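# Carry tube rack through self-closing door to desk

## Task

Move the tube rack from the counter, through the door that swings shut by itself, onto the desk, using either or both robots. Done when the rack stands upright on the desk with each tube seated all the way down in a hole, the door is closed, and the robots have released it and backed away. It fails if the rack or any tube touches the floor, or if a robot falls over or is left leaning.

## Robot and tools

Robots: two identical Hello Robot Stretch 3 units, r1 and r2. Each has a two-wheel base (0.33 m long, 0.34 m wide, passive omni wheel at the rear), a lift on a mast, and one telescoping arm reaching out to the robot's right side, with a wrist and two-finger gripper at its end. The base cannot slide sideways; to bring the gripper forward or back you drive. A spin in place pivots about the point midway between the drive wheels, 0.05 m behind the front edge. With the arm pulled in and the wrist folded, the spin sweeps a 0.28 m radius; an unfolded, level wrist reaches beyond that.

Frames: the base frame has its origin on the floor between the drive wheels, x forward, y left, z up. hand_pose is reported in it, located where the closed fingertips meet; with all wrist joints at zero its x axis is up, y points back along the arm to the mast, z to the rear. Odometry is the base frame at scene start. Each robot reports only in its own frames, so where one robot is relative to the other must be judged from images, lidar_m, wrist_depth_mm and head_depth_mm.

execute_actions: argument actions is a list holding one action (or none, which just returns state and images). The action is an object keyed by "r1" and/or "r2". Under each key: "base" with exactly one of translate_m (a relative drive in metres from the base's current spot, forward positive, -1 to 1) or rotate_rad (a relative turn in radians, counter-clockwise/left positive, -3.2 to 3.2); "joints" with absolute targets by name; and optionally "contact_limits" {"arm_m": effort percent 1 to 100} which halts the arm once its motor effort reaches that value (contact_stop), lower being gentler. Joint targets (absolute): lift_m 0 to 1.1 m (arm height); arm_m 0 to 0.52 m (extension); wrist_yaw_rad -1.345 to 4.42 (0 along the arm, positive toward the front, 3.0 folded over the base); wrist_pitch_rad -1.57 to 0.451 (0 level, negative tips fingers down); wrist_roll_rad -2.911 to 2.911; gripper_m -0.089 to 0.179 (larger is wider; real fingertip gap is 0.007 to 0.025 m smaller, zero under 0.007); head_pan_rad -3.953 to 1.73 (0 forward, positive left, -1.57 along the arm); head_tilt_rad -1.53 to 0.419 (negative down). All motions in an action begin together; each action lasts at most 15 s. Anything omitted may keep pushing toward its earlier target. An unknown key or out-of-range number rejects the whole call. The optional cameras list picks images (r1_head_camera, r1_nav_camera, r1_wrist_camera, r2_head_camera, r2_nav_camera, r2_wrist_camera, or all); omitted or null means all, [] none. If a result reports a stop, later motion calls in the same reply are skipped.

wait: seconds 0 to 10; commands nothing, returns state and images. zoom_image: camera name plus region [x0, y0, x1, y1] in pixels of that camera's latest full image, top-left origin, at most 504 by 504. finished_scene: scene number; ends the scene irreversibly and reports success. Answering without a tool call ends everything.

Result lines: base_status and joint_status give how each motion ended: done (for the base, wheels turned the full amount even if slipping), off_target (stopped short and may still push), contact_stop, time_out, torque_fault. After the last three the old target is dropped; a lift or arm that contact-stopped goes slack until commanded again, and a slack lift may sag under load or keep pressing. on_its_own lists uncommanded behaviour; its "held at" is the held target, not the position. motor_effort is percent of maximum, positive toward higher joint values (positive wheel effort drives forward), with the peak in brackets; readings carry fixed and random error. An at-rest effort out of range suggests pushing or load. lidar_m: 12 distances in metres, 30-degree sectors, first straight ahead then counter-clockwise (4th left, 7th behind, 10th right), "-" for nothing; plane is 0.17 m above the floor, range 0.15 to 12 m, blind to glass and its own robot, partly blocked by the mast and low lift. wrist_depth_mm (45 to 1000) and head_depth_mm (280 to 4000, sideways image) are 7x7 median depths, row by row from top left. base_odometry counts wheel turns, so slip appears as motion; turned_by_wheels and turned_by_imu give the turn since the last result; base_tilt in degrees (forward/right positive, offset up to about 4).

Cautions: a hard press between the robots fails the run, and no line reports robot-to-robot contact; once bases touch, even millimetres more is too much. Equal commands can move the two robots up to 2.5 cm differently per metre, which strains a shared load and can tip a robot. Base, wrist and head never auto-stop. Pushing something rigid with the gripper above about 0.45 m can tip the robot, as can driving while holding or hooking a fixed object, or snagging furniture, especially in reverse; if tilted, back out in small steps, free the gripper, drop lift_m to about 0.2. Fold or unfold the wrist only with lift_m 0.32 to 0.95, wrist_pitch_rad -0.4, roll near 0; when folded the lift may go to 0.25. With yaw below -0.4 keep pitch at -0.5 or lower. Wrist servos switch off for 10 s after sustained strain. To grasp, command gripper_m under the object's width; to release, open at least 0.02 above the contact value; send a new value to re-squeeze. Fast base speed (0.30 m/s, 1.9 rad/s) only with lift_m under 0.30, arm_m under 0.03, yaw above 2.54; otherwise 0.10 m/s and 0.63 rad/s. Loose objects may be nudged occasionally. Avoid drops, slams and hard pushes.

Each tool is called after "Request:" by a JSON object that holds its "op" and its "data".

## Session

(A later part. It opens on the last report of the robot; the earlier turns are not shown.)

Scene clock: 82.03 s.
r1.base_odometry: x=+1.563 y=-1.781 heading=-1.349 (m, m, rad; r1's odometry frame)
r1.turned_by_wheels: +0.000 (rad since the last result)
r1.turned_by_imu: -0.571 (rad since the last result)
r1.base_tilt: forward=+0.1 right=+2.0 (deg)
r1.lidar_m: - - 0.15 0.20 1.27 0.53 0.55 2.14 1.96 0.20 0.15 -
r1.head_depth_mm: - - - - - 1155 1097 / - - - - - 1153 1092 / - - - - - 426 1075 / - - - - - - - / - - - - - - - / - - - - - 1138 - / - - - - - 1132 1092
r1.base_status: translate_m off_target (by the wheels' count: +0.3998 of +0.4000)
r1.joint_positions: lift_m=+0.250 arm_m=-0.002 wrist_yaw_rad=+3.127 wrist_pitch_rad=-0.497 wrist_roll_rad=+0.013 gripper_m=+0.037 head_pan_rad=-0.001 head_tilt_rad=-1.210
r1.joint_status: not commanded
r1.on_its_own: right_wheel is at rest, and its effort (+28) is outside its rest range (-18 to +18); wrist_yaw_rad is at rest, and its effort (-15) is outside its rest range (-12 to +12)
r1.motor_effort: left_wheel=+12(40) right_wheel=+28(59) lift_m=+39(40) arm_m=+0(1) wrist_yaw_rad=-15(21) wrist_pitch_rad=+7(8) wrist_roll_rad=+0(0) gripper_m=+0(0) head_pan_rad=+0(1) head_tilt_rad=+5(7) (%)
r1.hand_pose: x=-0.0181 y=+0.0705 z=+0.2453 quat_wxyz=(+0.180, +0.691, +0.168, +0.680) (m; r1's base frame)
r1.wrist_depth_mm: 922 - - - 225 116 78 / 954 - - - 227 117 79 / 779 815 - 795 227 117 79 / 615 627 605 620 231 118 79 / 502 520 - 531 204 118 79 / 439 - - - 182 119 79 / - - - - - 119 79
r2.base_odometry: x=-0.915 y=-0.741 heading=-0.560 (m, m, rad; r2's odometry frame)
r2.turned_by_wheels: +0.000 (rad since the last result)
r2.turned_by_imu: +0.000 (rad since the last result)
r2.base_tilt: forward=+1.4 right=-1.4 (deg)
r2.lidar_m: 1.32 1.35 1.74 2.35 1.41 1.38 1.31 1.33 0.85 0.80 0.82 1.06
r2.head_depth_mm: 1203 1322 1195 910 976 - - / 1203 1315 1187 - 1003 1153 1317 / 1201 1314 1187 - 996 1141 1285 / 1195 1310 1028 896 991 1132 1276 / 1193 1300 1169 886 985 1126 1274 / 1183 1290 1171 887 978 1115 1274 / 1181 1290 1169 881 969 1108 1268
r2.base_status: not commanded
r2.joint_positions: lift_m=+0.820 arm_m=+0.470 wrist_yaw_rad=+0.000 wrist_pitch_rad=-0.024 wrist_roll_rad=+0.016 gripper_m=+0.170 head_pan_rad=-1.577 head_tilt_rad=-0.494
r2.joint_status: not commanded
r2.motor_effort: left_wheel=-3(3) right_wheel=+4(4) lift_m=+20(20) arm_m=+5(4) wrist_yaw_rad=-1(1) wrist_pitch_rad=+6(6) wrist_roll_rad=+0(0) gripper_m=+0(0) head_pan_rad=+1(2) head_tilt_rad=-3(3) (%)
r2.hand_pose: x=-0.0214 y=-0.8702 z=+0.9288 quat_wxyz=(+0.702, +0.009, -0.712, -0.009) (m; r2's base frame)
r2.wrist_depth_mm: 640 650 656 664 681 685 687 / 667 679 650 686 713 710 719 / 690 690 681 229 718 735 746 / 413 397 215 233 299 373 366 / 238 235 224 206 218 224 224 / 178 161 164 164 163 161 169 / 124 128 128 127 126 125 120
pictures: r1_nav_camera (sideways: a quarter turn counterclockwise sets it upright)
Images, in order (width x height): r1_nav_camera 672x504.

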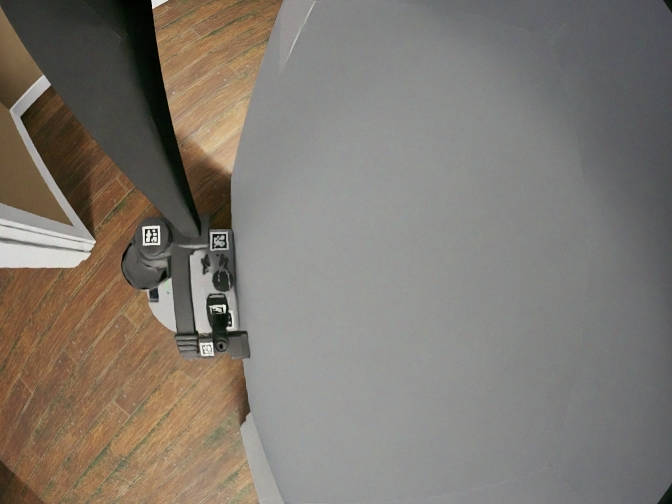

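Request:
{"op": "execute_actions", "data": {"actions": [{"r1":{"base":{"translate_m":0.4}},"r2":{"joints":{"lift_m":0.99,"gripper_m":0.0}}}], "cameras": ["r1_nav_camera"]}}

Request:
{"op": "execute_actions", "data": {"actions": [{"r2":{"joints":{"arm_m":0.5}}}], "cameras": ["r2_head_camera","r2_wrist_camera"]}}

Scene clock: 85.40 s.
r1.base_odometry: x=+1.651 y=-2.171 heading=-1.349 (m, m, rad; r1's odometry frame)
r1.turned_by_wheels: +0.000 (rad since the last result)
r1.turned_by_imu: -0.596 (rad since the last result)
r1.base_tilt: forward=+0.0 right=+1.9 (deg)
r1.lidar_m: - - 0.15 0.20 1.78 1.53 0.91 0.83 2.40 0.20 0.15 -
r1.head_depth_mm: - - - - - 1153 1102 / - - - - - 1149 1095 / - - - - - 472 1074 / - - - - - 450 - / - - - - - 431 - / - - - - - 1126 - / - - - - - 1131 1092
r1.base_status: translate_m off_target (by the wheels' count: +0.3999 of +0.4000)
r1.joint_positions: lift_m=+0.250 arm_m=-0.002 wrist_yaw_rad=+3.129 wrist_pitch_rad=-0.497 wrist_roll_rad=+0.013 gripper_m=+0.037 head_pan_rad=+0.001 head_tilt_rad=-1.214
r1.joint_status: not commanded
r1.on_its_own: right_wheel is at rest, and its effort (+29) is outside its rest range (-18 to +18); wrist_yaw_rad is at rest, and its effort (-16) is outside its rest range (-12 to +12)
r1.motor_effort: left_wheel=+5(33) right_wheel=+29(33) lift_m=+38(38) arm_m=+0(0) wrist_yaw_rad=-16(22) wrist_pitch_rad=+7(8) wrist_roll_rad=+0(0) gripper_m=+1(0) head_pan_rad=-1(1) head_tilt_rad=+7(6) (%)
r1.hand_pose: x=-0.0186 y=+0.0705 z=+0.2453 quat_wxyz=(+0.180, +0.690, +0.169, +0.680) (m; r1's base frame)
r1.wrist_depth_mm: - - - - 228 117 79 / - - - - 229 118 79 / 791 797 - 777 230 118 79 / 619 618 622 623 233 119 79 / 509 531 - 534 206 119 80 / 441 - - - 185 120 80 / - - - - - 119 80
r2.base_odometry: x=-0.915 y=-0.741 heading=-0.560 (m, m, rad; r2's odometry frame)
r2.turned_by_wheels: +0.000 (rad since the last result)
r2.turned_by_imu: +0.000 (rad since the last result)
r2.base_tilt: forward=+1.3 right=-1.4 (deg)
r2.lidar_m: 1.32 1.35 1.74 2.35 0.97 1.03 1.31 1.33 0.86 0.80 0.82 1.06
r2.head_depth_mm: 1209 1311 - 908 1008 1158 1318 / 1205 1287 1068 907 1000 1142 1313 / 1199 1276 970 898 996 1134 1277 / 1194 1307 1001 892 990 1131 1288 / 1187 1298 1175 889 979 1128 1275 / 1192 1290 1166 886 977 1118 1280 / 1183 1288 1163 875 974 1113 1274
r2.base_status: not commanded
r2.joint_positions: lift_m=+0.990 arm_m=+0.470 wrist_yaw_rad=+0.000 wrist_pitch_rad=-0.024 wrist_roll_rad=+0.016 gripper_m=+0.000 head_pan_rad=-1.577 head_tilt_rad=-0.494
r2.joint_status: all done
r2.motor_effort: left_wheel=-3(3) right_wheel=+4(4) lift_m=+27(26) arm_m=+4(5) wrist_yaw_rad=-1(1) wrist_pitch_rad=+6(7) wrist_roll_rad=+0(0) gripper_m=-3(91) head_pan_rad=+1(2) head_tilt_rad=-3(3) (%)
r2.hand_pose: x=-0.0214 y=-0.8702 z=+1.0984 quat_wxyz=(+0.702, +0.009, -0.712, -0.009) (m; r2's base frame)
r2.wrist_depth_mm: 658 643 665 663 690 682 713 / 659 671 674 704 688 708 719 / 680 685 714 710 724 729 737 / 714 729 728 739 750 754 774 / 718 726 696 - 689 676 774 / 504 493 499 437 486 487 484 / 387 388 365 268 273 379 375
pictures: r1_nav_camera (sideways: a quarter turn counterclockwise sets it upright)
Images, in order (width x height): r1_nav_camera 672x504.

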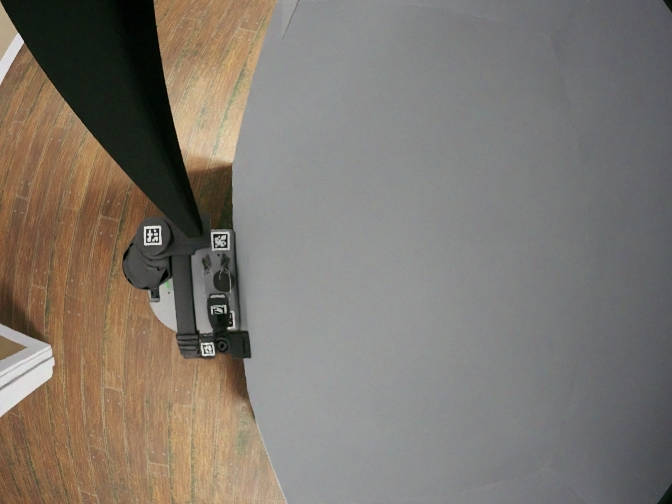

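Scene clock: 86.60 s.
r1.base_odometry: x=+1.651 y=-2.171 heading=-1.349 (m, m, rad; r1's odometry frame)
r1.turned_by_wheels: +0.000 (rad since the last result)
r1.turned_by_imu: +0.000 (rad since the last result)
r1.base_tilt: forward=+0.2 right=+1.9 (deg)
r1.lidar_m: - - 0.15 0.20 1.78 1.53 0.91 0.83 2.40 0.20 0.15 -
r1.head_depth_mm: - - - - - 1151 1101 / - - - - - 1147 1096 / - - - - - 473 1072 / - - - - - 450 - / - - - - - 431 - / - - - - - 1128 - / - - - - - 1132 1090
r1.base_status: not commanded
r1.joint_positions: lift_m=+0.250 arm_m=-0.002 wrist_yaw_rad=+3.129 wrist_pitch_rad=-0.497 wrist_roll_rad=+0.013 gripper_m=+0.037 head_pan_rad=+0.001 head_tilt_rad=-1.214
r1.joint_status: not commanded
r1.on_its_own: right_wheel is at rest, and its effort (+28) is outside its rest range (-18 to +18); wrist_yaw_rad is at rest, and its effort (-16) is outside its rest range (-12 to +12)
r1.motor_effort: left_wheel=+5(5) right_wheel=+28(29) lift_m=+39(39) arm_m=+0(0) wrist_yaw_rad=-16(17) wrist_pitch_rad=+7(7) wrist_roll_rad=+0(1) gripper_m=+0(0) head_pan_rad=+0(1) head_tilt_rad=+7(6) (%)
r1.hand_pose: x=-0.0186 y=+0.0705 z=+0.2453 quat_wxyz=(+0.180, +0.690, +0.169, +0.680) (m; r1's base frame)
r1.wrist_depth_mm: - - - - 227 117 79 / - - - - 229 118 79 / 798 782 - 781 230 119 79 / 620 611 628 615 232 119 79 / 504 525 - 526 205 119 80 / 440 - - - 184 119 80 / - - - - - 120 80
r2.base_odometry: x=-0.915 y=-0.741 heading=-0.560 (m, m, rad; r2's odometry frame)
r2.turned_by_wheels: +0.000 (rad since the last result)
r2.turned_by_imu: +0.000 (rad since the last result)
r2.base_tilt: forward=+1.3 right=-1.5 (deg)
r2.lidar_m: 1.32 1.34 1.75 2.35 0.96 1.02 1.31 1.33 0.86 0.80 0.82 1.06
r2.head_depth_mm: 1211 1312 - 908 1013 1153 1309 / 1203 1284 1107 903 1005 1152 1312 / 1198 1275 964 899 990 1144 1283 / 1199 1301 1002 892 986 1132 1278 / 1190 1306 1182 888 982 1126 1282 / 1189 1297 1168 885 979 1113 1276 / 1183 1287 1173 879 970 1116 1276
r2.base_status: not commanded
r2.joint_positions: lift_m=+0.990 arm_m=+0.500 wrist_yaw_rad=+0.000 wrist_pitch_rad=-0.024 wrist_roll_rad=+0.016 gripper_m=+0.000 head_pan_rad=-1.577 head_tilt_rad=-0.494
r2.joint_status: all done
r2.motor_effort: left_wheel=-2(3) right_wheel=+4(4) lift_m=+26(26) arm_m=+4(5) wrist_yaw_rad=-1(1) wrist_pitch_rad=+7(6) wrist_roll_rad=+0(1) gripper_m=-2(3) head_pan_rad=+2(2) head_tilt_rad=-3(3) (%)
r2.hand_pose: x=-0.0214 y=-0.9002 z=+1.0984 quat_wxyz=(+0.702, +0.009, -0.712, -0.009) (m; r2's base frame)
r2.wrist_depth_mm: 619 613 637 640 657 652 667 / 642 648 648 663 671 669 689 / 661 674 667 679 696 689 713 / 686 689 695 707 716 735 733 / 689 704 718 - 687 680 757 / 502 496 492 434 491 488 473 / 389 381 369 261 362 374 373
pictures: r2_head_camera (sideways: a quarter turn clockwise sets it upright), r2_wrist_camera
Images, in order (width x height): r2_head_camera 896x504, r2_wrist_camera 644x364.

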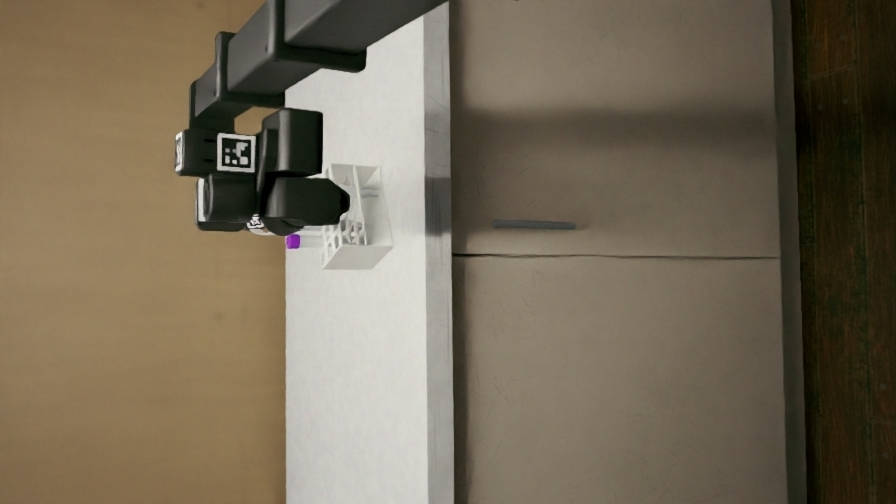

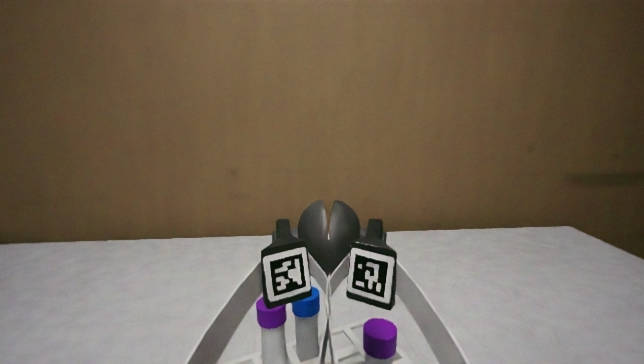

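Request:
{"op": "execute_actions", "data": {"actions": [{"r2":{"joints":{"arm_m":0.42,"wrist_yaw_rad":-0.12}}}], "cameras": ["r2_head_camera","r2_wrist_camera"]}}

Scene clock: 92.97 s.
r1.base_odometry: x=+1.651 y=-2.171 heading=-1.349 (m, m, rad; r1's odometry frame)
r1.turned_by_wheels: +0.000 (rad since the last result)
r1.turned_by_imu: +0.000 (rad since the last result)
r1.base_tilt: forward=+0.2 right=+1.9 (deg)
r1.lidar_m: - - 0.15 0.20 1.78 1.53 0.91 0.83 2.40 0.20 0.15 -
r1.head_depth_mm: - - - - - 1152 1105 / - - - - - 1146 1091 / - - - - - 473 1070 / - - - - - 451 - / - - - - - 431 - / - - - - - 1131 - / - - - - - 1134 1093
r1.base_status: not commanded
r1.joint_positions: lift_m=+0.250 arm_m=-0.002 wrist_yaw_rad=+3.129 wrist_pitch_rad=-0.497 wrist_roll_rad=+0.013 gripper_m=+0.037 head_pan_rad=+0.001 head_tilt_rad=-1.214
r1.joint_status: not commanded
r1.on_its_own: right_wheel is at rest, and its effort (+29) is outside its rest range (-18 to +18); wrist_yaw_rad is at rest, and its effort (-16) is outside its rest range (-12 to +12)
r1.motor_effort: left_wheel=+5(6) right_wheel=+29(29) lift_m=+39(39) arm_m=+0(0) wrist_yaw_rad=-16(16) wrist_pitch_rad=+7(7) wrist_roll_rad=+0(0) gripper_m=+1(0) head_pan_rad=+0(1) head_tilt_rad=+6(6) (%)
r1.hand_pose: x=-0.0186 y=+0.0705 z=+0.2453 quat_wxyz=(+0.180, +0.690, +0.169, +0.680) (m; r1's base frame)
r1.wrist_depth_mm: - - - - 228 117 79 / - - - - 229 118 79 / 786 792 - 804 232 118 79 / 617 614 619 625 232 118 79 / 503 528 - 527 207 119 80 / 441 - - - 184 119 79 / - - - - - 119 80
r2.base_odometry: x=-0.915 y=-0.741 heading=-0.560 (m, m, rad; r2's odometry frame)
r2.turned_by_wheels: +0.000 (rad since the last result)
r2.turned_by_imu: -0.001 (rad since the last result)
r2.base_tilt: forward=+1.4 right=-1.4 (deg)
r2.lidar_m: 1.32 1.34 1.74 2.35 0.97 1.02 1.30 1.33 0.86 0.80 0.82 1.06
r2.head_depth_mm: 1213 1312 - 909 1007 1156 1306 / 1205 1276 1078 903 1006 1147 1317 / 1207 1295 - 898 999 1142 1278 / 1200 1310 1104 893 989 1129 1277 / 1198 1308 1174 887 984 1125 1281 / 1190 1296 1169 887 979 1114 1275 / 1181 1286 1174 880 973 1106 1272
r2.base_status: not commanded
r2.joint_positions: lift_m=+0.990 arm_m=+0.420 wrist_yaw_rad=-0.119 wrist_pitch_rad=-0.024 wrist_roll_rad=+0.016 gripper_m=+0.000 head_pan_rad=-1.577 head_tilt_rad=-0.494
r2.joint_status: all done
r2.motor_effort: left_wheel=-3(3) right_wheel=+4(4) lift_m=+26(26) arm_m=-4(4) wrist_yaw_rad=-1(1) wrist_pitch_rad=+6(6) wrist_roll_rad=+0(0) gripper_m=-3(3) head_pan_rad=+2(1) head_tilt_rad=-3(3) (%)
r2.hand_pose: x=-0.0518 y=-0.8191 z=+1.0984 quat_wxyz=(+0.700, -0.034, -0.712, -0.050) (m; r2's base frame)
r2.wrist_depth_mm: 649 678 691 739 775 799 839 / 656 687 717 750 797 828 842 / 687 704 742 796 820 863 902 / 708 726 770 829 850 879 926 / 712 703 707 - 688 687 987 / 502 498 470 323 488 486 482 / 391 386 310 307 379 376 377
pictures: r2_head_camera (sideways: a quarter turn clockwise sets it upright), r2_wrist_camera
Images, in order (width x height): r2_head_camera 896x504, r2_wrist_camera 644x364.

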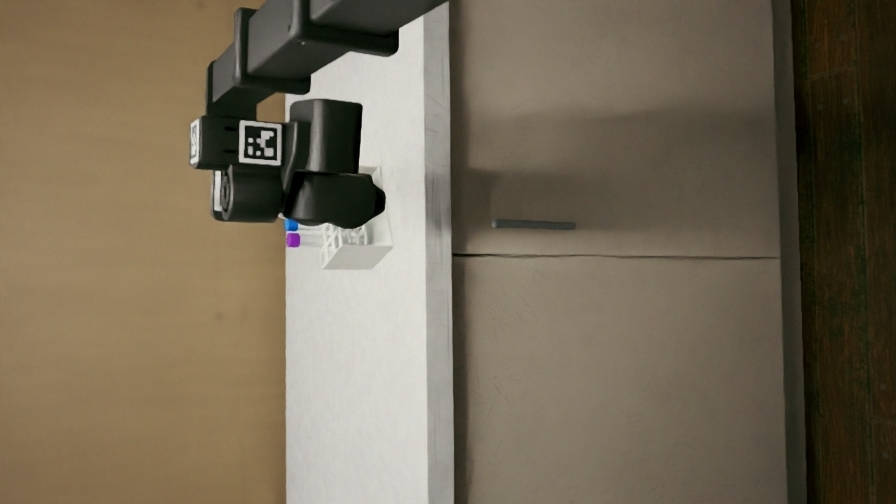

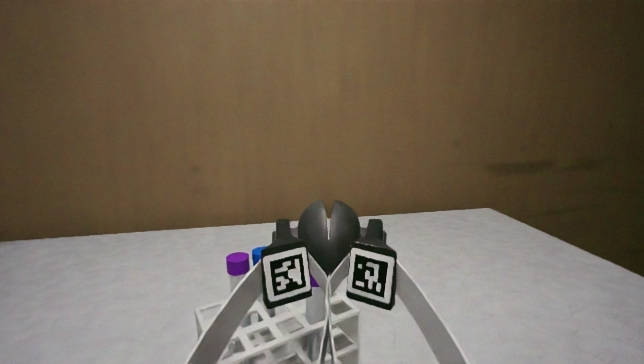

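Under the fingers roughly. Press down.

Request:
{"op": "execute_actions", "data": {"actions": [{"r2":{"joints":{"lift_m":0.93}}}], "cameras": ["r2_wrist_camera"]}}

Request:
{"op": "execute_actions", "data": {"actions": [{"r2":{"joints":{"lift_m":1.0}}}], "cameras": []}}

Request:
{"op": "execute_actions", "data": {"actions": [{"r2":{"joints":{"arm_m":0.3,"wrist_yaw_rad":0,"gripper_m":0.17}}}], "cameras": []}}

Request:
{"op": "execute_actions", "data": {"actions": [{"r2":{"joints":{"lift_m":0.82}}}], "cameras": ["r2_wrist_camera"]}}

Scene clock: 95.13 s.
r1.base_odometry: x=+1.651 y=-2.171 heading=-1.349 (m, m, rad; r1's odometry frame)
r1.turned_by_wheels: +0.000 (rad since the last result)
r1.turned_by_imu: +0.000 (rad since the last result)
r1.base_tilt: forward=+0.0 right=+2.0 (deg)
r1.lidar_m: - - 0.15 0.20 1.78 1.53 0.91 0.83 2.40 0.20 0.15 -
r1.head_depth_mm: - - - - - 1157 1100 / - - - - - 1152 1096 / - - - - - 472 1072 / - - - - - 451 - / - - - - - 431 - / - - - - - 1129 - / - - - - - 1133 1093
r1.base_status: not commanded
r1.joint_positions: lift_m=+0.250 arm_m=-0.002 wrist_yaw_rad=+3.129 wrist_pitch_rad=-0.497 wrist_roll_rad=+0.013 gripper_m=+0.037 head_pan_rad=+0.001 head_tilt_rad=-1.214
r1.joint_status: not commanded
r1.on_its_own: right_wheel is at rest, and its effort (+29) is outside its rest range (-18 to +18); wrist_yaw_rad is at rest, and its effort (-17) is outside its rest range (-12 to +12)
r1.motor_effort: left_wheel=+5(5) right_wheel=+29(29) lift_m=+39(39) arm_m=+0(0) wrist_yaw_rad=-17(16) wrist_pitch_rad=+7(7) wrist_roll_rad=+0(0) gripper_m=-1(1) head_pan_rad=-1(0) head_tilt_rad=+6(7) (%)
r1.hand_pose: x=-0.0186 y=+0.0705 z=+0.2453 quat_wxyz=(+0.180, +0.690, +0.169, +0.680) (m; r1's base frame)
r1.wrist_depth_mm: - - - - 227 117 79 / - - - - 231 118 79 / 809 798 - 783 230 118 79 / 617 613 614 616 231 119 79 / 503 516 - 521 207 119 80 / 438 - - - 184 120 80 / - - - - - 119 80
r2.base_odometry: x=-0.915 y=-0.741 heading=-0.560 (m, m, rad; r2's odometry frame)
r2.turned_by_wheels: +0.000 (rad since the last result)
r2.turned_by_imu: +0.000 (rad since the last result)
r2.base_tilt: forward=+1.4 right=-1.2 (deg)
r2.lidar_m: 1.32 1.35 1.74 2.35 0.96 1.03 1.31 1.33 0.86 0.80 0.82 1.06
r2.head_depth_mm: 1211 1319 1283 - 1028 1162 1314 / 1205 1316 1396 904 1006 1142 1304 / 1211 1306 - 907 996 1142 1281 / 1205 1310 1140 894 990 1133 1282 / 1189 1303 1179 887 983 1126 1277 / 1186 1297 1167 884 981 1119 1278 / 1183 1287 1167 877 971 1110 1273
r2.base_status: not commanded
r2.joint_positions: lift_m=+0.930 arm_m=+0.420 wrist_yaw_rad=-0.119 wrist_pitch_rad=-0.024 wrist_roll_rad=+0.016 gripper_m=+0.000 head_pan_rad=-1.577 head_tilt_rad=-0.494
r2.joint_status: all done
r2.motor_effort: left_wheel=-2(3) right_wheel=+4(4) lift_m=+20(20) arm_m=-4(4) wrist_yaw_rad=-1(1) wrist_pitch_rad=+6(6) wrist_roll_rad=+0(0) gripper_m=-3(2) head_pan_rad=+3(2) head_tilt_rad=-3(3) (%)
r2.hand_pose: x=-0.0518 y=-0.8191 z=+1.0388 quat_wxyz=(+0.700, -0.034, -0.712, -0.050) (m; r2's base frame)
r2.wrist_depth_mm: 638 677 688 724 759 803 850 / 670 682 720 753 789 831 871 / 679 702 738 772 823 868 899 / 693 733 754 797 813 865 948 / 550 542 302 - 523 517 517 / 386 379 273 288 372 370 371 / 296 296 277 290 290 290 286
pictures: r2_wrist_camera
Images, in order (width x height): r2_wrist_camera 644x364.

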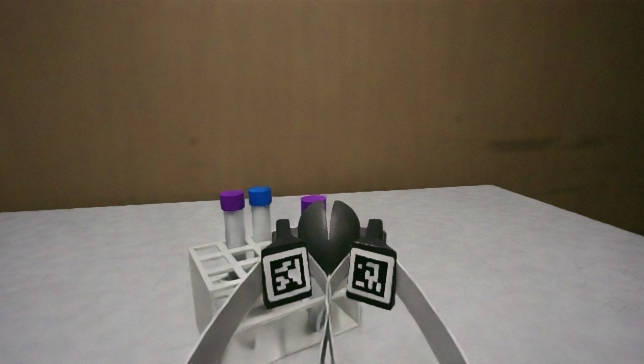

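Scene clock: 96.60 s.
r1.base_odometry: x=+1.651 y=-2.171 heading=-1.349 (m, m, rad; r1's odometry frame)
r1.turned_by_wheels: +0.000 (rad since the last result)
r1.turned_by_imu: +0.000 (rad since the last result)
r1.base_tilt: forward=+0.2 right=+2.0 (deg)
r1.lidar_m: - - 0.15 0.20 1.78 1.53 0.91 0.83 2.41 0.20 0.15 -
r1.head_depth_mm: - - - - - 1153 1098 / - - - - - 1148 1096 / - - - - - 473 1074 / - - - - - 450 - / - - - - - 431 - / - - - - - 1126 - / - - - - - 1137 1093
r1.base_status: not commanded
r1.joint_positions: lift_m=+0.250 arm_m=-0.002 wrist_yaw_rad=+3.129 wrist_pitch_rad=-0.497 wrist_roll_rad=+0.013 gripper_m=+0.037 head_pan_rad=+0.001 head_tilt_rad=-1.214
r1.joint_status: not commanded
r1.on_its_own: right_wheel is at rest, and its effort (+29) is outside its rest range (-18 to +18); wrist_yaw_rad is at rest, and its effort (-16) is outside its rest range (-12 to +12)
r1.motor_effort: left_wheel=+5(5) right_wheel=+29(29) lift_m=+39(39) arm_m=+0(0) wrist_yaw_rad=-16(16) wrist_pitch_rad=+7(8) wrist_roll_rad=+0(0) gripper_m=+0(0) head_pan_rad=-1(1) head_tilt_rad=+6(7) (%)
r1.hand_pose: x=-0.0186 y=+0.0705 z=+0.2453 quat_wxyz=(+0.180, +0.690, +0.169, +0.680) (m; r1's base frame)
r1.wrist_depth_mm: - - - - 229 117 79 / - - - - 228 118 79 / 796 775 - 780 230 118 79 / 615 619 613 617 232 119 79 / 503 527 - 516 207 119 80 / 437 - - - 184 120 80 / - - - - - 119 80
r2.base_odometry: x=-0.915 y=-0.741 heading=-0.560 (m, m, rad; r2's odometry frame)
r2.turned_by_wheels: +0.000 (rad since the last result)
r2.turned_by_imu: +0.000 (rad since the last result)
r2.base_tilt: forward=+1.3 right=-1.4 (deg)
r2.lidar_m: 1.32 1.34 1.74 2.35 0.97 1.02 1.30 1.32 0.86 0.80 0.82 1.06
r2.head_depth_mm: 1209 1309 - 910 1005 1155 1309 / 1208 1282 1041 902 1002 1151 1315 / 1203 1281 - 899 994 1144 1281 / 1200 1311 1063 891 992 1128 1278 / 1190 1301 1174 886 984 1125 1273 / 1188 1295 1170 883 974 1120 1275 / 1181 1300 1175 882 978 1116 1278
r2.base_status: not commanded
r2.joint_positions: lift_m=+1.000 arm_m=+0.420 wrist_yaw_rad=-0.119 wrist_pitch_rad=-0.024 wrist_roll_rad=+0.016 gripper_m=+0.000 head_pan_rad=-1.577 head_tilt_rad=-0.494
r2.joint_status: all done
r2.motor_effort: left_wheel=-3(2) right_wheel=+4(4) lift_m=+26(26) arm_m=-4(4) wrist_yaw_rad=-2(2) wrist_pitch_rad=+6(6) wrist_roll_rad=+0(0) gripper_m=-3(2) head_pan_rad=+3(2) head_tilt_rad=-3(3) (%)
r2.hand_pose: x=-0.0518 y=-0.8191 z=+1.1084 quat_wxyz=(+0.700, -0.034, -0.712, -0.050) (m; r2's base frame)
r2.wrist_depth_mm: 639 678 703 744 769 809 834 / 665 681 731 749 770 825 866 / 678 702 752 787 821 844 918 / 696 741 743 809 838 927 930 / 720 731 734 - 718 709 977 / 527 518 484 328 509 508 514 / 402 400 312 311 393 393 393
pictures: none
No camera images: the call's "cameras" was empty. Leave "cameras" out to get every camera's image.

Scene clock: 98.80 s.
r1.base_odometry: x=+1.651 y=-2.171 heading=-1.349 (m, m, rad; r1's odometry frame)
r1.turned_by_wheels: +0.000 (rad since the last result)
r1.turned_by_imu: +0.000 (rad since the last result)
r1.base_tilt: forward=+0.1 right=+1.9 (deg)
r1.lidar_m: - - 0.15 0.20 1.79 1.53 0.91 0.83 2.40 0.20 0.15 -
r1.head_depth_mm: - - - - - 1155 1103 / - - - - - 1155 1094 / - - - - - 474 1070 / - - - - - 450 - / - - - - - 431 - / - - - - - 1128 - / - - - - - 1132 1094
r1.base_status: not commanded
r1.joint_positions: lift_m=+0.250 arm_m=-0.002 wrist_yaw_rad=+3.129 wrist_pitch_rad=-0.497 wrist_roll_rad=+0.013 gripper_m=+0.037 head_pan_rad=+0.001 head_tilt_rad=-1.214
r1.joint_status: not commanded
r1.on_its_own: right_wheel is at rest, and its effort (+29) is outside its rest range (-18 to +18); wrist_yaw_rad is at rest, and its effort (-17) is outside its rest range (-12 to +12)
r1.motor_effort: left_wheel=+4(5) right_wheel=+29(29) lift_m=+38(39) arm_m=+0(0) wrist_yaw_rad=-17(16) wrist_pitch_rad=+7(6) wrist_roll_rad=+0(1) gripper_m=+0(0) head_pan_rad=-1(0) head_tilt_rad=+7(6) (%)
r1.hand_pose: x=-0.0186 y=+0.0705 z=+0.2453 quat_wxyz=(+0.180, +0.690, +0.169, +0.680) (m; r1's base frame)
r1.wrist_depth_mm: - - - - 229 117 79 / - - - - 230 118 79 / 783 790 - 790 231 118 79 / 621 613 624 614 232 118 79 / 508 525 - 525 205 119 79 / 439 - - - 184 119 80 / - - - - - 120 80
r2.base_odometry: x=-0.915 y=-0.741 heading=-0.560 (m, m, rad; r2's odometry frame)
r2.turned_by_wheels: +0.000 (rad since the last result)
r2.turned_by_imu: +0.000 (rad since the last result)
r2.base_tilt: forward=+1.4 right=-1.4 (deg)
r2.lidar_m: 1.32 1.34 1.74 2.35 0.96 1.03 1.30 1.33 0.86 0.80 0.82 1.06
r2.head_depth_mm: 1203 1301 - 911 1009 1150 1313 / 1202 1295 - 903 1002 1151 1308 / 1200 1293 - 900 998 1139 1286 / 1203 1305 1030 891 991 1134 1285 / 1188 1304 1173 883 984 1122 1281 / 1181 1297 1168 887 982 1120 1275 / 1177 1292 1168 881 970 1113 1263
r2.base_status: not commanded
r2.joint_positions: lift_m=+1.000 arm_m=+0.300 wrist_yaw_rad=-0.001 wrist_pitch_rad=-0.024 wrist_roll_rad=+0.016 gripper_m=+0.170 head_pan_rad=-1.577 head_tilt_rad=-0.494
r2.joint_status: all done
r2.motor_effort: left_wheel=-3(3) right_wheel=+4(4) lift_m=+26(26) arm_m=-4(3) wrist_yaw_rad=+0(1) wrist_pitch_rad=+7(6) wrist_roll_rad=+0(0) gripper_m=+0(94) head_pan_rad=+2(2) head_tilt_rad=-3(3) (%)
r2.hand_pose: x=-0.0216 y=-0.7009 z=+1.1084 quat_wxyz=(+0.702, +0.008, -0.712, -0.009) (m; r2's base frame)
r2.wrist_depth_mm: 785 828 826 842 825 846 876 / 837 825 852 852 872 891 902 / 832 860 855 893 921 922 950 / 903 904 907 914 928 941 956 / 744 811 728 655 736 713 - / 537 503 518 413 484 508 536 / 392 401 402 395 389 399 376
pictures: none
No camera images: the call's "cameras" was empty. Leave "cameras" out to get every camera's image.

Scene clock: 101.27 s.
r1.base_odometry: x=+1.651 y=-2.171 heading=-1.349 (m, m, rad; r1's odometry frame)
r1.turned_by_wheels: +0.000 (rad since the last result)
r1.turned_by_imu: +0.000 (rad since the last result)
r1.base_tilt: forward=+0.0 right=+1.8 (deg)
r1.lidar_m: - - 0.15 0.20 1.78 1.52 0.91 0.83 2.39 0.20 0.15 -
r1.head_depth_mm: - - - - - 1148 1101 / - - - - - 1151 1097 / - - - - - 473 1070 / - - - - - 451 - / - - - - - 431 - / - - - - - 1123 - / - - - - - 1132 1097
r1.base_status: not commanded
r1.joint_positions: lift_m=+0.250 arm_m=-0.002 wrist_yaw_rad=+3.129 wrist_pitch_rad=-0.497 wrist_roll_rad=+0.013 gripper_m=+0.037 head_pan_rad=+0.001 head_tilt_rad=-1.214
r1.joint_status: not commanded
r1.on_its_own: right_wheel is at rest, and its effort (+29) is outside its rest range (-18 to +18); wrist_yaw_rad is at rest, and its effort (-16) is outside its rest range (-12 to +12)
r1.motor_effort: left_wheel=+5(6) right_wheel=+29(29) lift_m=+38(39) arm_m=+0(0) wrist_yaw_rad=-16(17) wrist_pitch_rad=+7(8) wrist_roll_rad=+0(0) gripper_m=+1(1) head_pan_rad=-1(1) head_tilt_rad=+7(6) (%)
r1.hand_pose: x=-0.0186 y=+0.0705 z=+0.2453 quat_wxyz=(+0.180, +0.690, +0.169, +0.680) (m; r1's base frame)
r1.wrist_depth_mm: - - - - 229 118 79 / - - - - 230 118 79 / 804 797 - 780 231 118 79 / 619 620 620 609 233 119 80 / 501 522 - 521 205 119 80 / 435 - - - 184 119 80 / - - - - - 120 80
r2.base_odometry: x=-0.915 y=-0.741 heading=-0.560 (m, m, rad; r2's odometry frame)
r2.turned_by_wheels: +0.000 (rad since the last result)
r2.turned_by_imu: +0.000 (rad since the last result)
r2.base_tilt: forward=+1.4 right=-1.3 (deg)
r2.lidar_m: 1.32 1.35 1.74 2.35 0.97 1.02 1.31 1.33 0.85 0.80 0.82 1.06
r2.head_depth_mm: 1205 1321 1203 908 980 - 1280 / 1207 1320 1184 878 - 1144 1314 / 1202 1322 1033 870 - 1139 1288 / 1197 1314 971 885 1001 1141 1274 / 1189 1290 1178 888 983 1128 1275 / 1189 1301 1170 888 982 1118 1268 / 1183 1294 1170 876 972 1113 1269
r2.base_status: not commanded
r2.joint_positions: lift_m=+0.820 arm_m=+0.300 wrist_yaw_rad=-0.001 wrist_pitch_rad=-0.023 wrist_roll_rad=+0.016 gripper_m=+0.170 head_pan_rad=-1.577 head_tilt_rad=-0.494
r2.joint_status: all done
r2.motor_effort: left_wheel=-3(3) right_wheel=+4(4) lift_m=+20(25) arm_m=-4(4) wrist_yaw_rad=+1(0) wrist_pitch_rad=+6(6) wrist_roll_rad=+1(1) gripper_m=+0(1) head_pan_rad=+3(2) head_tilt_rad=-3(3) (%)
r2.hand_pose: x=-0.0216 y=-0.7009 z=+0.9288 quat_wxyz=(+0.702, +0.008, -0.712, -0.009) (m; r2's base frame)
r2.wrist_depth_mm: 791 814 821 824 826 862 872 / 822 849 853 863 861 885 895 / 854 866 866 406 834 895 916 / 411 405 398 375 381 378 373 / 253 258 257 262 266 268 269 / 280 286 288 295 296 302 304 / 294 296 300 303 310 316 323
pictures: r2_wrist_camera
Images, in order (width x height): r2_wrist_camera 644x364.

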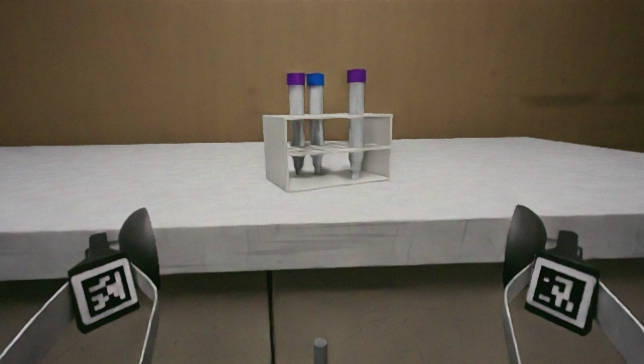

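Request:
{"op": "execute_actions", "data": {"actions": [{"r2":{"joints":{"arm_m":0.52}}}], "cameras": ["r2_wrist_camera"]}}

Request:
{"op": "execute_actions", "data": {"actions": [{"r2":{"joints":{"gripper_m":0.09}}}], "cameras": ["r2_wrist_camera"]}}

Request:
{"op": "execute_actions", "data": {"actions": [{"r2":{"joints":{"lift_m":0.9,"head_pan_rad":-3.6,"head_tilt_rad":-0.5}}}], "cameras": ["r2_wrist_camera","r2_nav_camera"]}}

Scene clock: 104.93 s.
r1.base_odometry: x=+1.651 y=-2.171 heading=-1.349 (m, m, rad; r1's odometry frame)
r1.turned_by_wheels: +0.000 (rad since the last result)
r1.turned_by_imu: +0.000 (rad since the last result)
r1.base_tilt: forward=+0.2 right=+1.9 (deg)
r1.lidar_m: - - 0.15 0.20 1.78 1.53 0.91 0.83 2.40 0.20 0.15 -
r1.head_depth_mm: - - - - - 1152 1102 / - - - - - 1153 1095 / - - - - - 473 1068 / - - - - - 450 - / - - - - - 431 - / - - - - - 1131 - / - - - - - 1135 1093
r1.base_status: not commanded
r1.joint_positions: lift_m=+0.250 arm_m=-0.002 wrist_yaw_rad=+3.129 wrist_pitch_rad=-0.497 wrist_roll_rad=+0.013 gripper_m=+0.037 head_pan_rad=+0.001 head_tilt_rad=-1.214
r1.joint_status: not commanded
r1.on_its_own: right_wheel is at rest, and its effort (+29) is outside its rest range (-18 to +18); wrist_yaw_rad is at rest, and its effort (-17) is outside its rest range (-12 to +12)
r1.motor_effort: left_wheel=+5(4) right_wheel=+29(29) lift_m=+39(39) arm_m=+0(0) wrist_yaw_rad=-17(16) wrist_pitch_rad=+7(7) wrist_roll_rad=+0(0) gripper_m=+1(0) head_pan_rad=-1(1) head_tilt_rad=+7(7) (%)
r1.hand_pose: x=-0.0186 y=+0.0705 z=+0.2453 quat_wxyz=(+0.180, +0.690, +0.169, +0.680) (m; r1's base frame)
r1.wrist_depth_mm: - - - - 230 118 79 / - - - - 228 118 79 / 785 791 - 767 231 118 79 / 617 618 618 618 233 119 79 / 502 517 - 522 207 119 80 / 441 - - - 184 119 80 / - - - - - 119 80
r2.base_odometry: x=-0.915 y=-0.741 heading=-0.560 (m, m, rad; r2's odometry frame)
r2.turned_by_wheels: +0.000 (rad since the last result)
r2.turned_by_imu: -0.001 (rad since the last result)
r2.base_tilt: forward=+1.4 right=-1.3 (deg)
r2.lidar_m: 1.32 1.34 1.75 2.35 0.97 1.02 1.30 1.33 0.85 0.80 0.82 1.06
r2.head_depth_mm: 1209 1325 1192 906 993 - 1282 / 1200 1320 1192 - 1016 1147 1312 / 1201 1310 1274 920 996 1145 1272 / 1198 1302 1135 900 993 1134 1281 / 1193 1297 1173 884 985 1125 1278 / 1188 1300 1167 887 981 1122 1273 / 1177 1292 1166 878 975 1110 1278
r2.base_status: not commanded
r2.joint_positions: lift_m=+0.820 arm_m=+0.520 wrist_yaw_rad=+0.000 wrist_pitch_rad=-0.023 wrist_roll_rad=+0.016 gripper_m=+0.170 head_pan_rad=-1.577 head_tilt_rad=-0.494
r2.joint_status: all done
r2.motor_effort: left_wheel=-2(3) right_wheel=+4(4) lift_m=+20(20) arm_m=+4(3) wrist_yaw_rad=-1(2) wrist_pitch_rad=+6(6) wrist_roll_rad=+0(0) gripper_m=+0(0) head_pan_rad=+2(2) head_tilt_rad=-3(3) (%)
r2.hand_pose: x=-0.0215 y=-0.9202 z=+0.9289 quat_wxyz=(+0.702, +0.008, -0.712, -0.009) (m; r2's base frame)
r2.wrist_depth_mm: 601 609 618 610 619 635 643 / 616 632 627 636 648 656 658 / 630 641 177 650 155 691 701 / 407 402 186 203 160 370 369 / 237 256 148 191 182 227 224 / 178 161 158 158 161 161 169 / 123 128 127 127 126 125 120
pictures: r2_wrist_camera
Images, in order (width x height): r2_wrist_camera 644x364.

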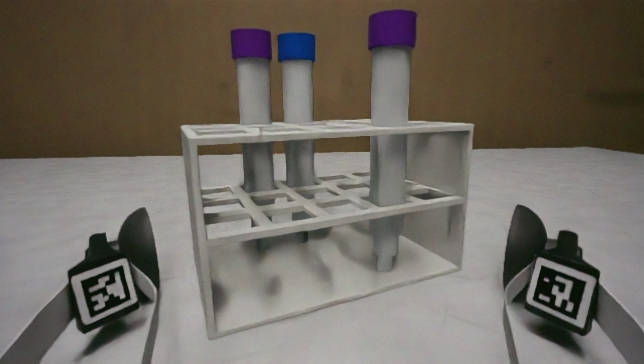

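Scene clock: 106.30 s.
r1.base_odometry: x=+1.651 y=-2.171 heading=-1.349 (m, m, rad; r1's odometry frame)
r1.turned_by_wheels: +0.000 (rad since the last result)
r1.turned_by_imu: +0.000 (rad since the last result)
r1.base_tilt: forward=+0.0 right=+1.9 (deg)
r1.lidar_m: - - 0.15 0.20 1.78 1.53 0.91 0.83 2.40 0.20 0.15 -
r1.head_depth_mm: - - - - - 1153 1102 / - - - - - 1148 1096 / - - - - - 473 1073 / - - - - - 451 - / - - - - - 431 - / - - - - - 1125 - / - - - - - 1123 1092
r1.base_status: not commanded
r1.joint_positions: lift_m=+0.250 arm_m=-0.002 wrist_yaw_rad=+3.129 wrist_pitch_rad=-0.497 wrist_roll_rad=+0.013 gripper_m=+0.037 head_pan_rad=+0.001 head_tilt_rad=-1.214
r1.joint_status: not commanded
r1.on_its_own: right_wheel is at rest, and its effort (+29) is outside its rest range (-18 to +18); wrist_yaw_rad is at rest, and its effort (-16) is outside its rest range (-12 to +12)
r1.motor_effort: left_wheel=+5(4) right_wheel=+29(29) lift_m=+38(39) arm_m=+0(0) wrist_yaw_rad=-16(16) wrist_pitch_rad=+7(7) wrist_roll_rad=+1(0) gripper_m=+1(1) head_pan_rad=-1(1) head_tilt_rad=+6(6) (%)
r1.hand_pose: x=-0.0186 y=+0.0705 z=+0.2453 quat_wxyz=(+0.180, +0.690, +0.169, +0.680) (m; r1's base frame)
r1.wrist_depth_mm: - - - - 229 117 79 / - - - - 231 118 79 / 795 789 - 778 230 118 79 / 617 617 621 620 232 118 79 / 512 523 - 525 207 119 80 / 445 - - - 184 119 80 / - - - - - 120 80
r2.base_odometry: x=-0.915 y=-0.741 heading=-0.560 (m, m, rad; r2's odometry frame)
r2.turned_by_wheels: +0.000 (rad since the last result)
r2.turned_by_imu: +0.000 (rad since the last result)
r2.base_tilt: forward=+1.4 right=-1.3 (deg)
r2.lidar_m: 1.32 1.35 1.74 2.35 0.96 1.03 1.31 1.33 0.86 0.80 0.82 1.06
r2.head_depth_mm: 1209 1317 1193 908 991 - 1283 / 1205 1320 1188 - 1017 1153 1307 / 1202 1314 1136 925 997 1143 1277 / 1191 1308 1183 893 988 1131 1281 / 1196 1300 1175 887 983 1126 1270 / 1191 1299 1168 884 977 1124 1270 / 1184 1287 1165 881 977 1110 1275
r2.base_status: not commanded
r2.joint_positions: lift_m=+0.820 arm_m=+0.520 wrist_yaw_rad=+0.001 wrist_pitch_rad=-0.023 wrist_roll_rad=+0.016 gripper_m=+0.090 head_pan_rad=-1.577 head_tilt_rad=-0.494
r2.joint_status: all done
r2.motor_effort: left_wheel=-3(4) right_wheel=+4(4) lift_m=+21(20) arm_m=+4(5) wrist_yaw_rad=-1(4) wrist_pitch_rad=+6(6) wrist_roll_rad=+0(0) gripper_m=+0(98) head_pan_rad=+1(2) head_tilt_rad=-3(3) (%)
r2.hand_pose: x=-0.0211 y=-0.9203 z=+0.9290 quat_wxyz=(+0.702, +0.009, -0.712, -0.008) (m; r2's base frame)
r2.wrist_depth_mm: 600 610 609 613 621 639 649 / 613 623 638 198 644 657 673 / 642 649 657 195 185 666 683 / 411 404 308 179 189 331 368 / 237 235 177 153 219 225 224 / 167 166 160 150 157 171 160 / 129 129 128 127 126 126 125
pictures: r2_wrist_camera
Images, in order (width x height): r2_wrist_camera 644x364.

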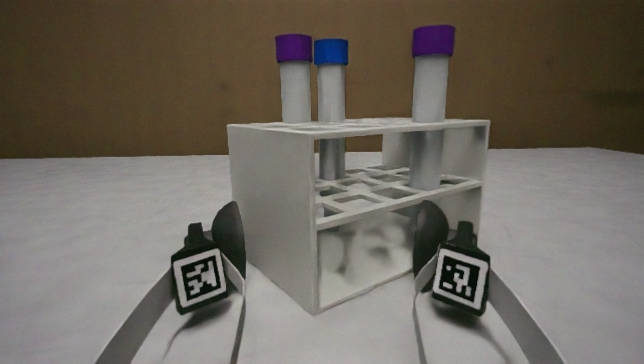

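Scene clock: 107.87 s.
r1.base_odometry: x=+1.651 y=-2.171 heading=-1.349 (m, m, rad; r1's odometry frame)
r1.turned_by_wheels: +0.000 (rad since the last result)
r1.turned_by_imu: +0.000 (rad since the last result)
r1.base_tilt: forward=+0.1 right=+1.7 (deg)
r1.lidar_m: - - 0.15 0.20 1.78 1.53 0.91 0.83 2.39 0.20 0.15 -
r1.head_depth_mm: - - - - - 1151 1098 / - - - - - 1148 1094 / - - - - - 473 1069 / - - - - - 451 - / - - - - - 431 - / - - - - - 1131 - / - - - - - 1133 1094
r1.base_status: not commanded
r1.joint_positions: lift_m=+0.250 arm_m=-0.002 wrist_yaw_rad=+3.129 wrist_pitch_rad=-0.497 wrist_roll_rad=+0.013 gripper_m=+0.037 head_pan_rad=+0.001 head_tilt_rad=-1.214
r1.joint_status: not commanded
r1.on_its_own: right_wheel is at rest, and its effort (+29) is outside its rest range (-18 to +18); wrist_yaw_rad is at rest, and its effort (-16) is outside its rest range (-12 to +12)
r1.motor_effort: left_wheel=+5(5) right_wheel=+29(29) lift_m=+38(39) arm_m=+0(0) wrist_yaw_rad=-16(16) wrist_pitch_rad=+7(7) wrist_roll_rad=+1(0) gripper_m=+0(1) head_pan_rad=-1(1) head_tilt_rad=+7(6) (%)
r1.hand_pose: x=-0.0186 y=+0.0705 z=+0.2453 quat_wxyz=(+0.180, +0.690, +0.169, +0.680) (m; r1's base frame)
r1.wrist_depth_mm: - - - - 227 118 79 / - - - - 230 118 79 / 805 803 - 786 231 118 79 / 616 615 612 601 233 119 79 / 503 526 - 523 206 119 79 / 439 - - - 183 119 80 / - - - - - 119 80
r2.base_odometry: x=-0.915 y=-0.741 heading=-0.560 (m, m, rad; r2's odometry frame)
r2.turned_by_wheels: +0.000 (rad since the last result)
r2.turned_by_imu: +0.000 (rad since the last result)
r2.base_tilt: forward=+1.3 right=-1.4 (deg)
r2.lidar_m: 1.32 1.35 1.74 2.35 0.96 1.03 1.31 1.33 0.86 0.80 0.82 1.06
r2.head_depth_mm: 876 935 1008 1065 - - - / 950 1020 1103 1183 - - - / 1043 1124 1226 1323 - - - / 1152 1251 1372 1532 - - - / 1201 1293 1426 1577 1700 - - / 1137 1237 1355 1479 1597 - - / 1091 1176 1279 1403 1532 - 1239
r2.base_status: not commanded
r2.joint_positions: lift_m=+0.900 arm_m=+0.520 wrist_yaw_rad=+0.001 wrist_pitch_rad=-0.023 wrist_roll_rad=+0.016 gripper_m=+0.090 head_pan_rad=-3.593 head_tilt_rad=-0.494
r2.joint_status: all done
r2.motor_effort: left_wheel=-3(2) right_wheel=+4(4) lift_m=+27(29) arm_m=+4(4) wrist_yaw_rad=-1(1) wrist_pitch_rad=+6(6) wrist_roll_rad=+1(0) gripper_m=+0(0) head_pan_rad=-3(29) head_tilt_rad=-3(5) (%)
r2.hand_pose: x=-0.0213 y=-0.9203 z=+1.0086 quat_wxyz=(+0.702, +0.008, -0.712, -0.008) (m; r2's base frame)
r2.wrist_depth_mm: 591 598 616 619 622 634 650 / 631 633 620 644 647 655 663 / 645 636 668 667 675 679 693 / 656 666 677 590 684 689 713 / 464 456 499 222 223 437 438 / 323 325 192 192 213 331 311 / 251 249 233 172 230 244 242
pictures: r2_nav_camera (sideways: a quarter turn counterclockwise sets it upright), r2_wrist_camera
Images, in order (width x height): r2_nav_camera 672x504, r2_wrist_camera 644x364.

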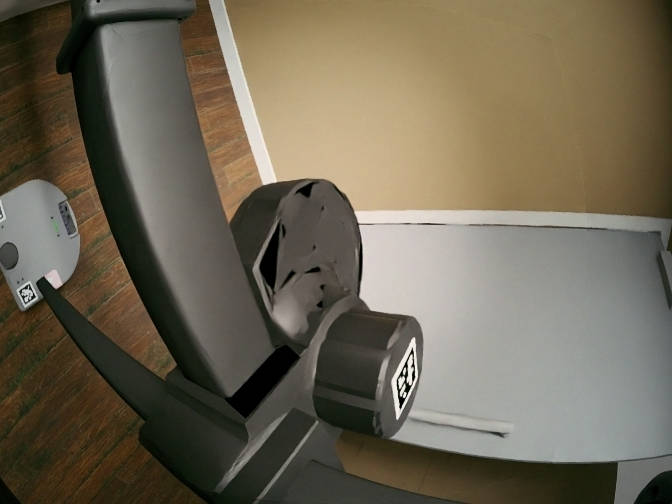

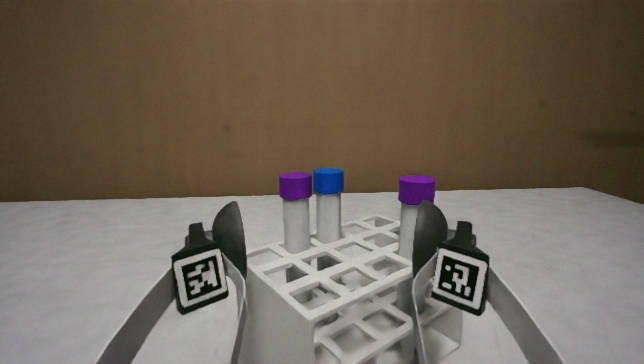

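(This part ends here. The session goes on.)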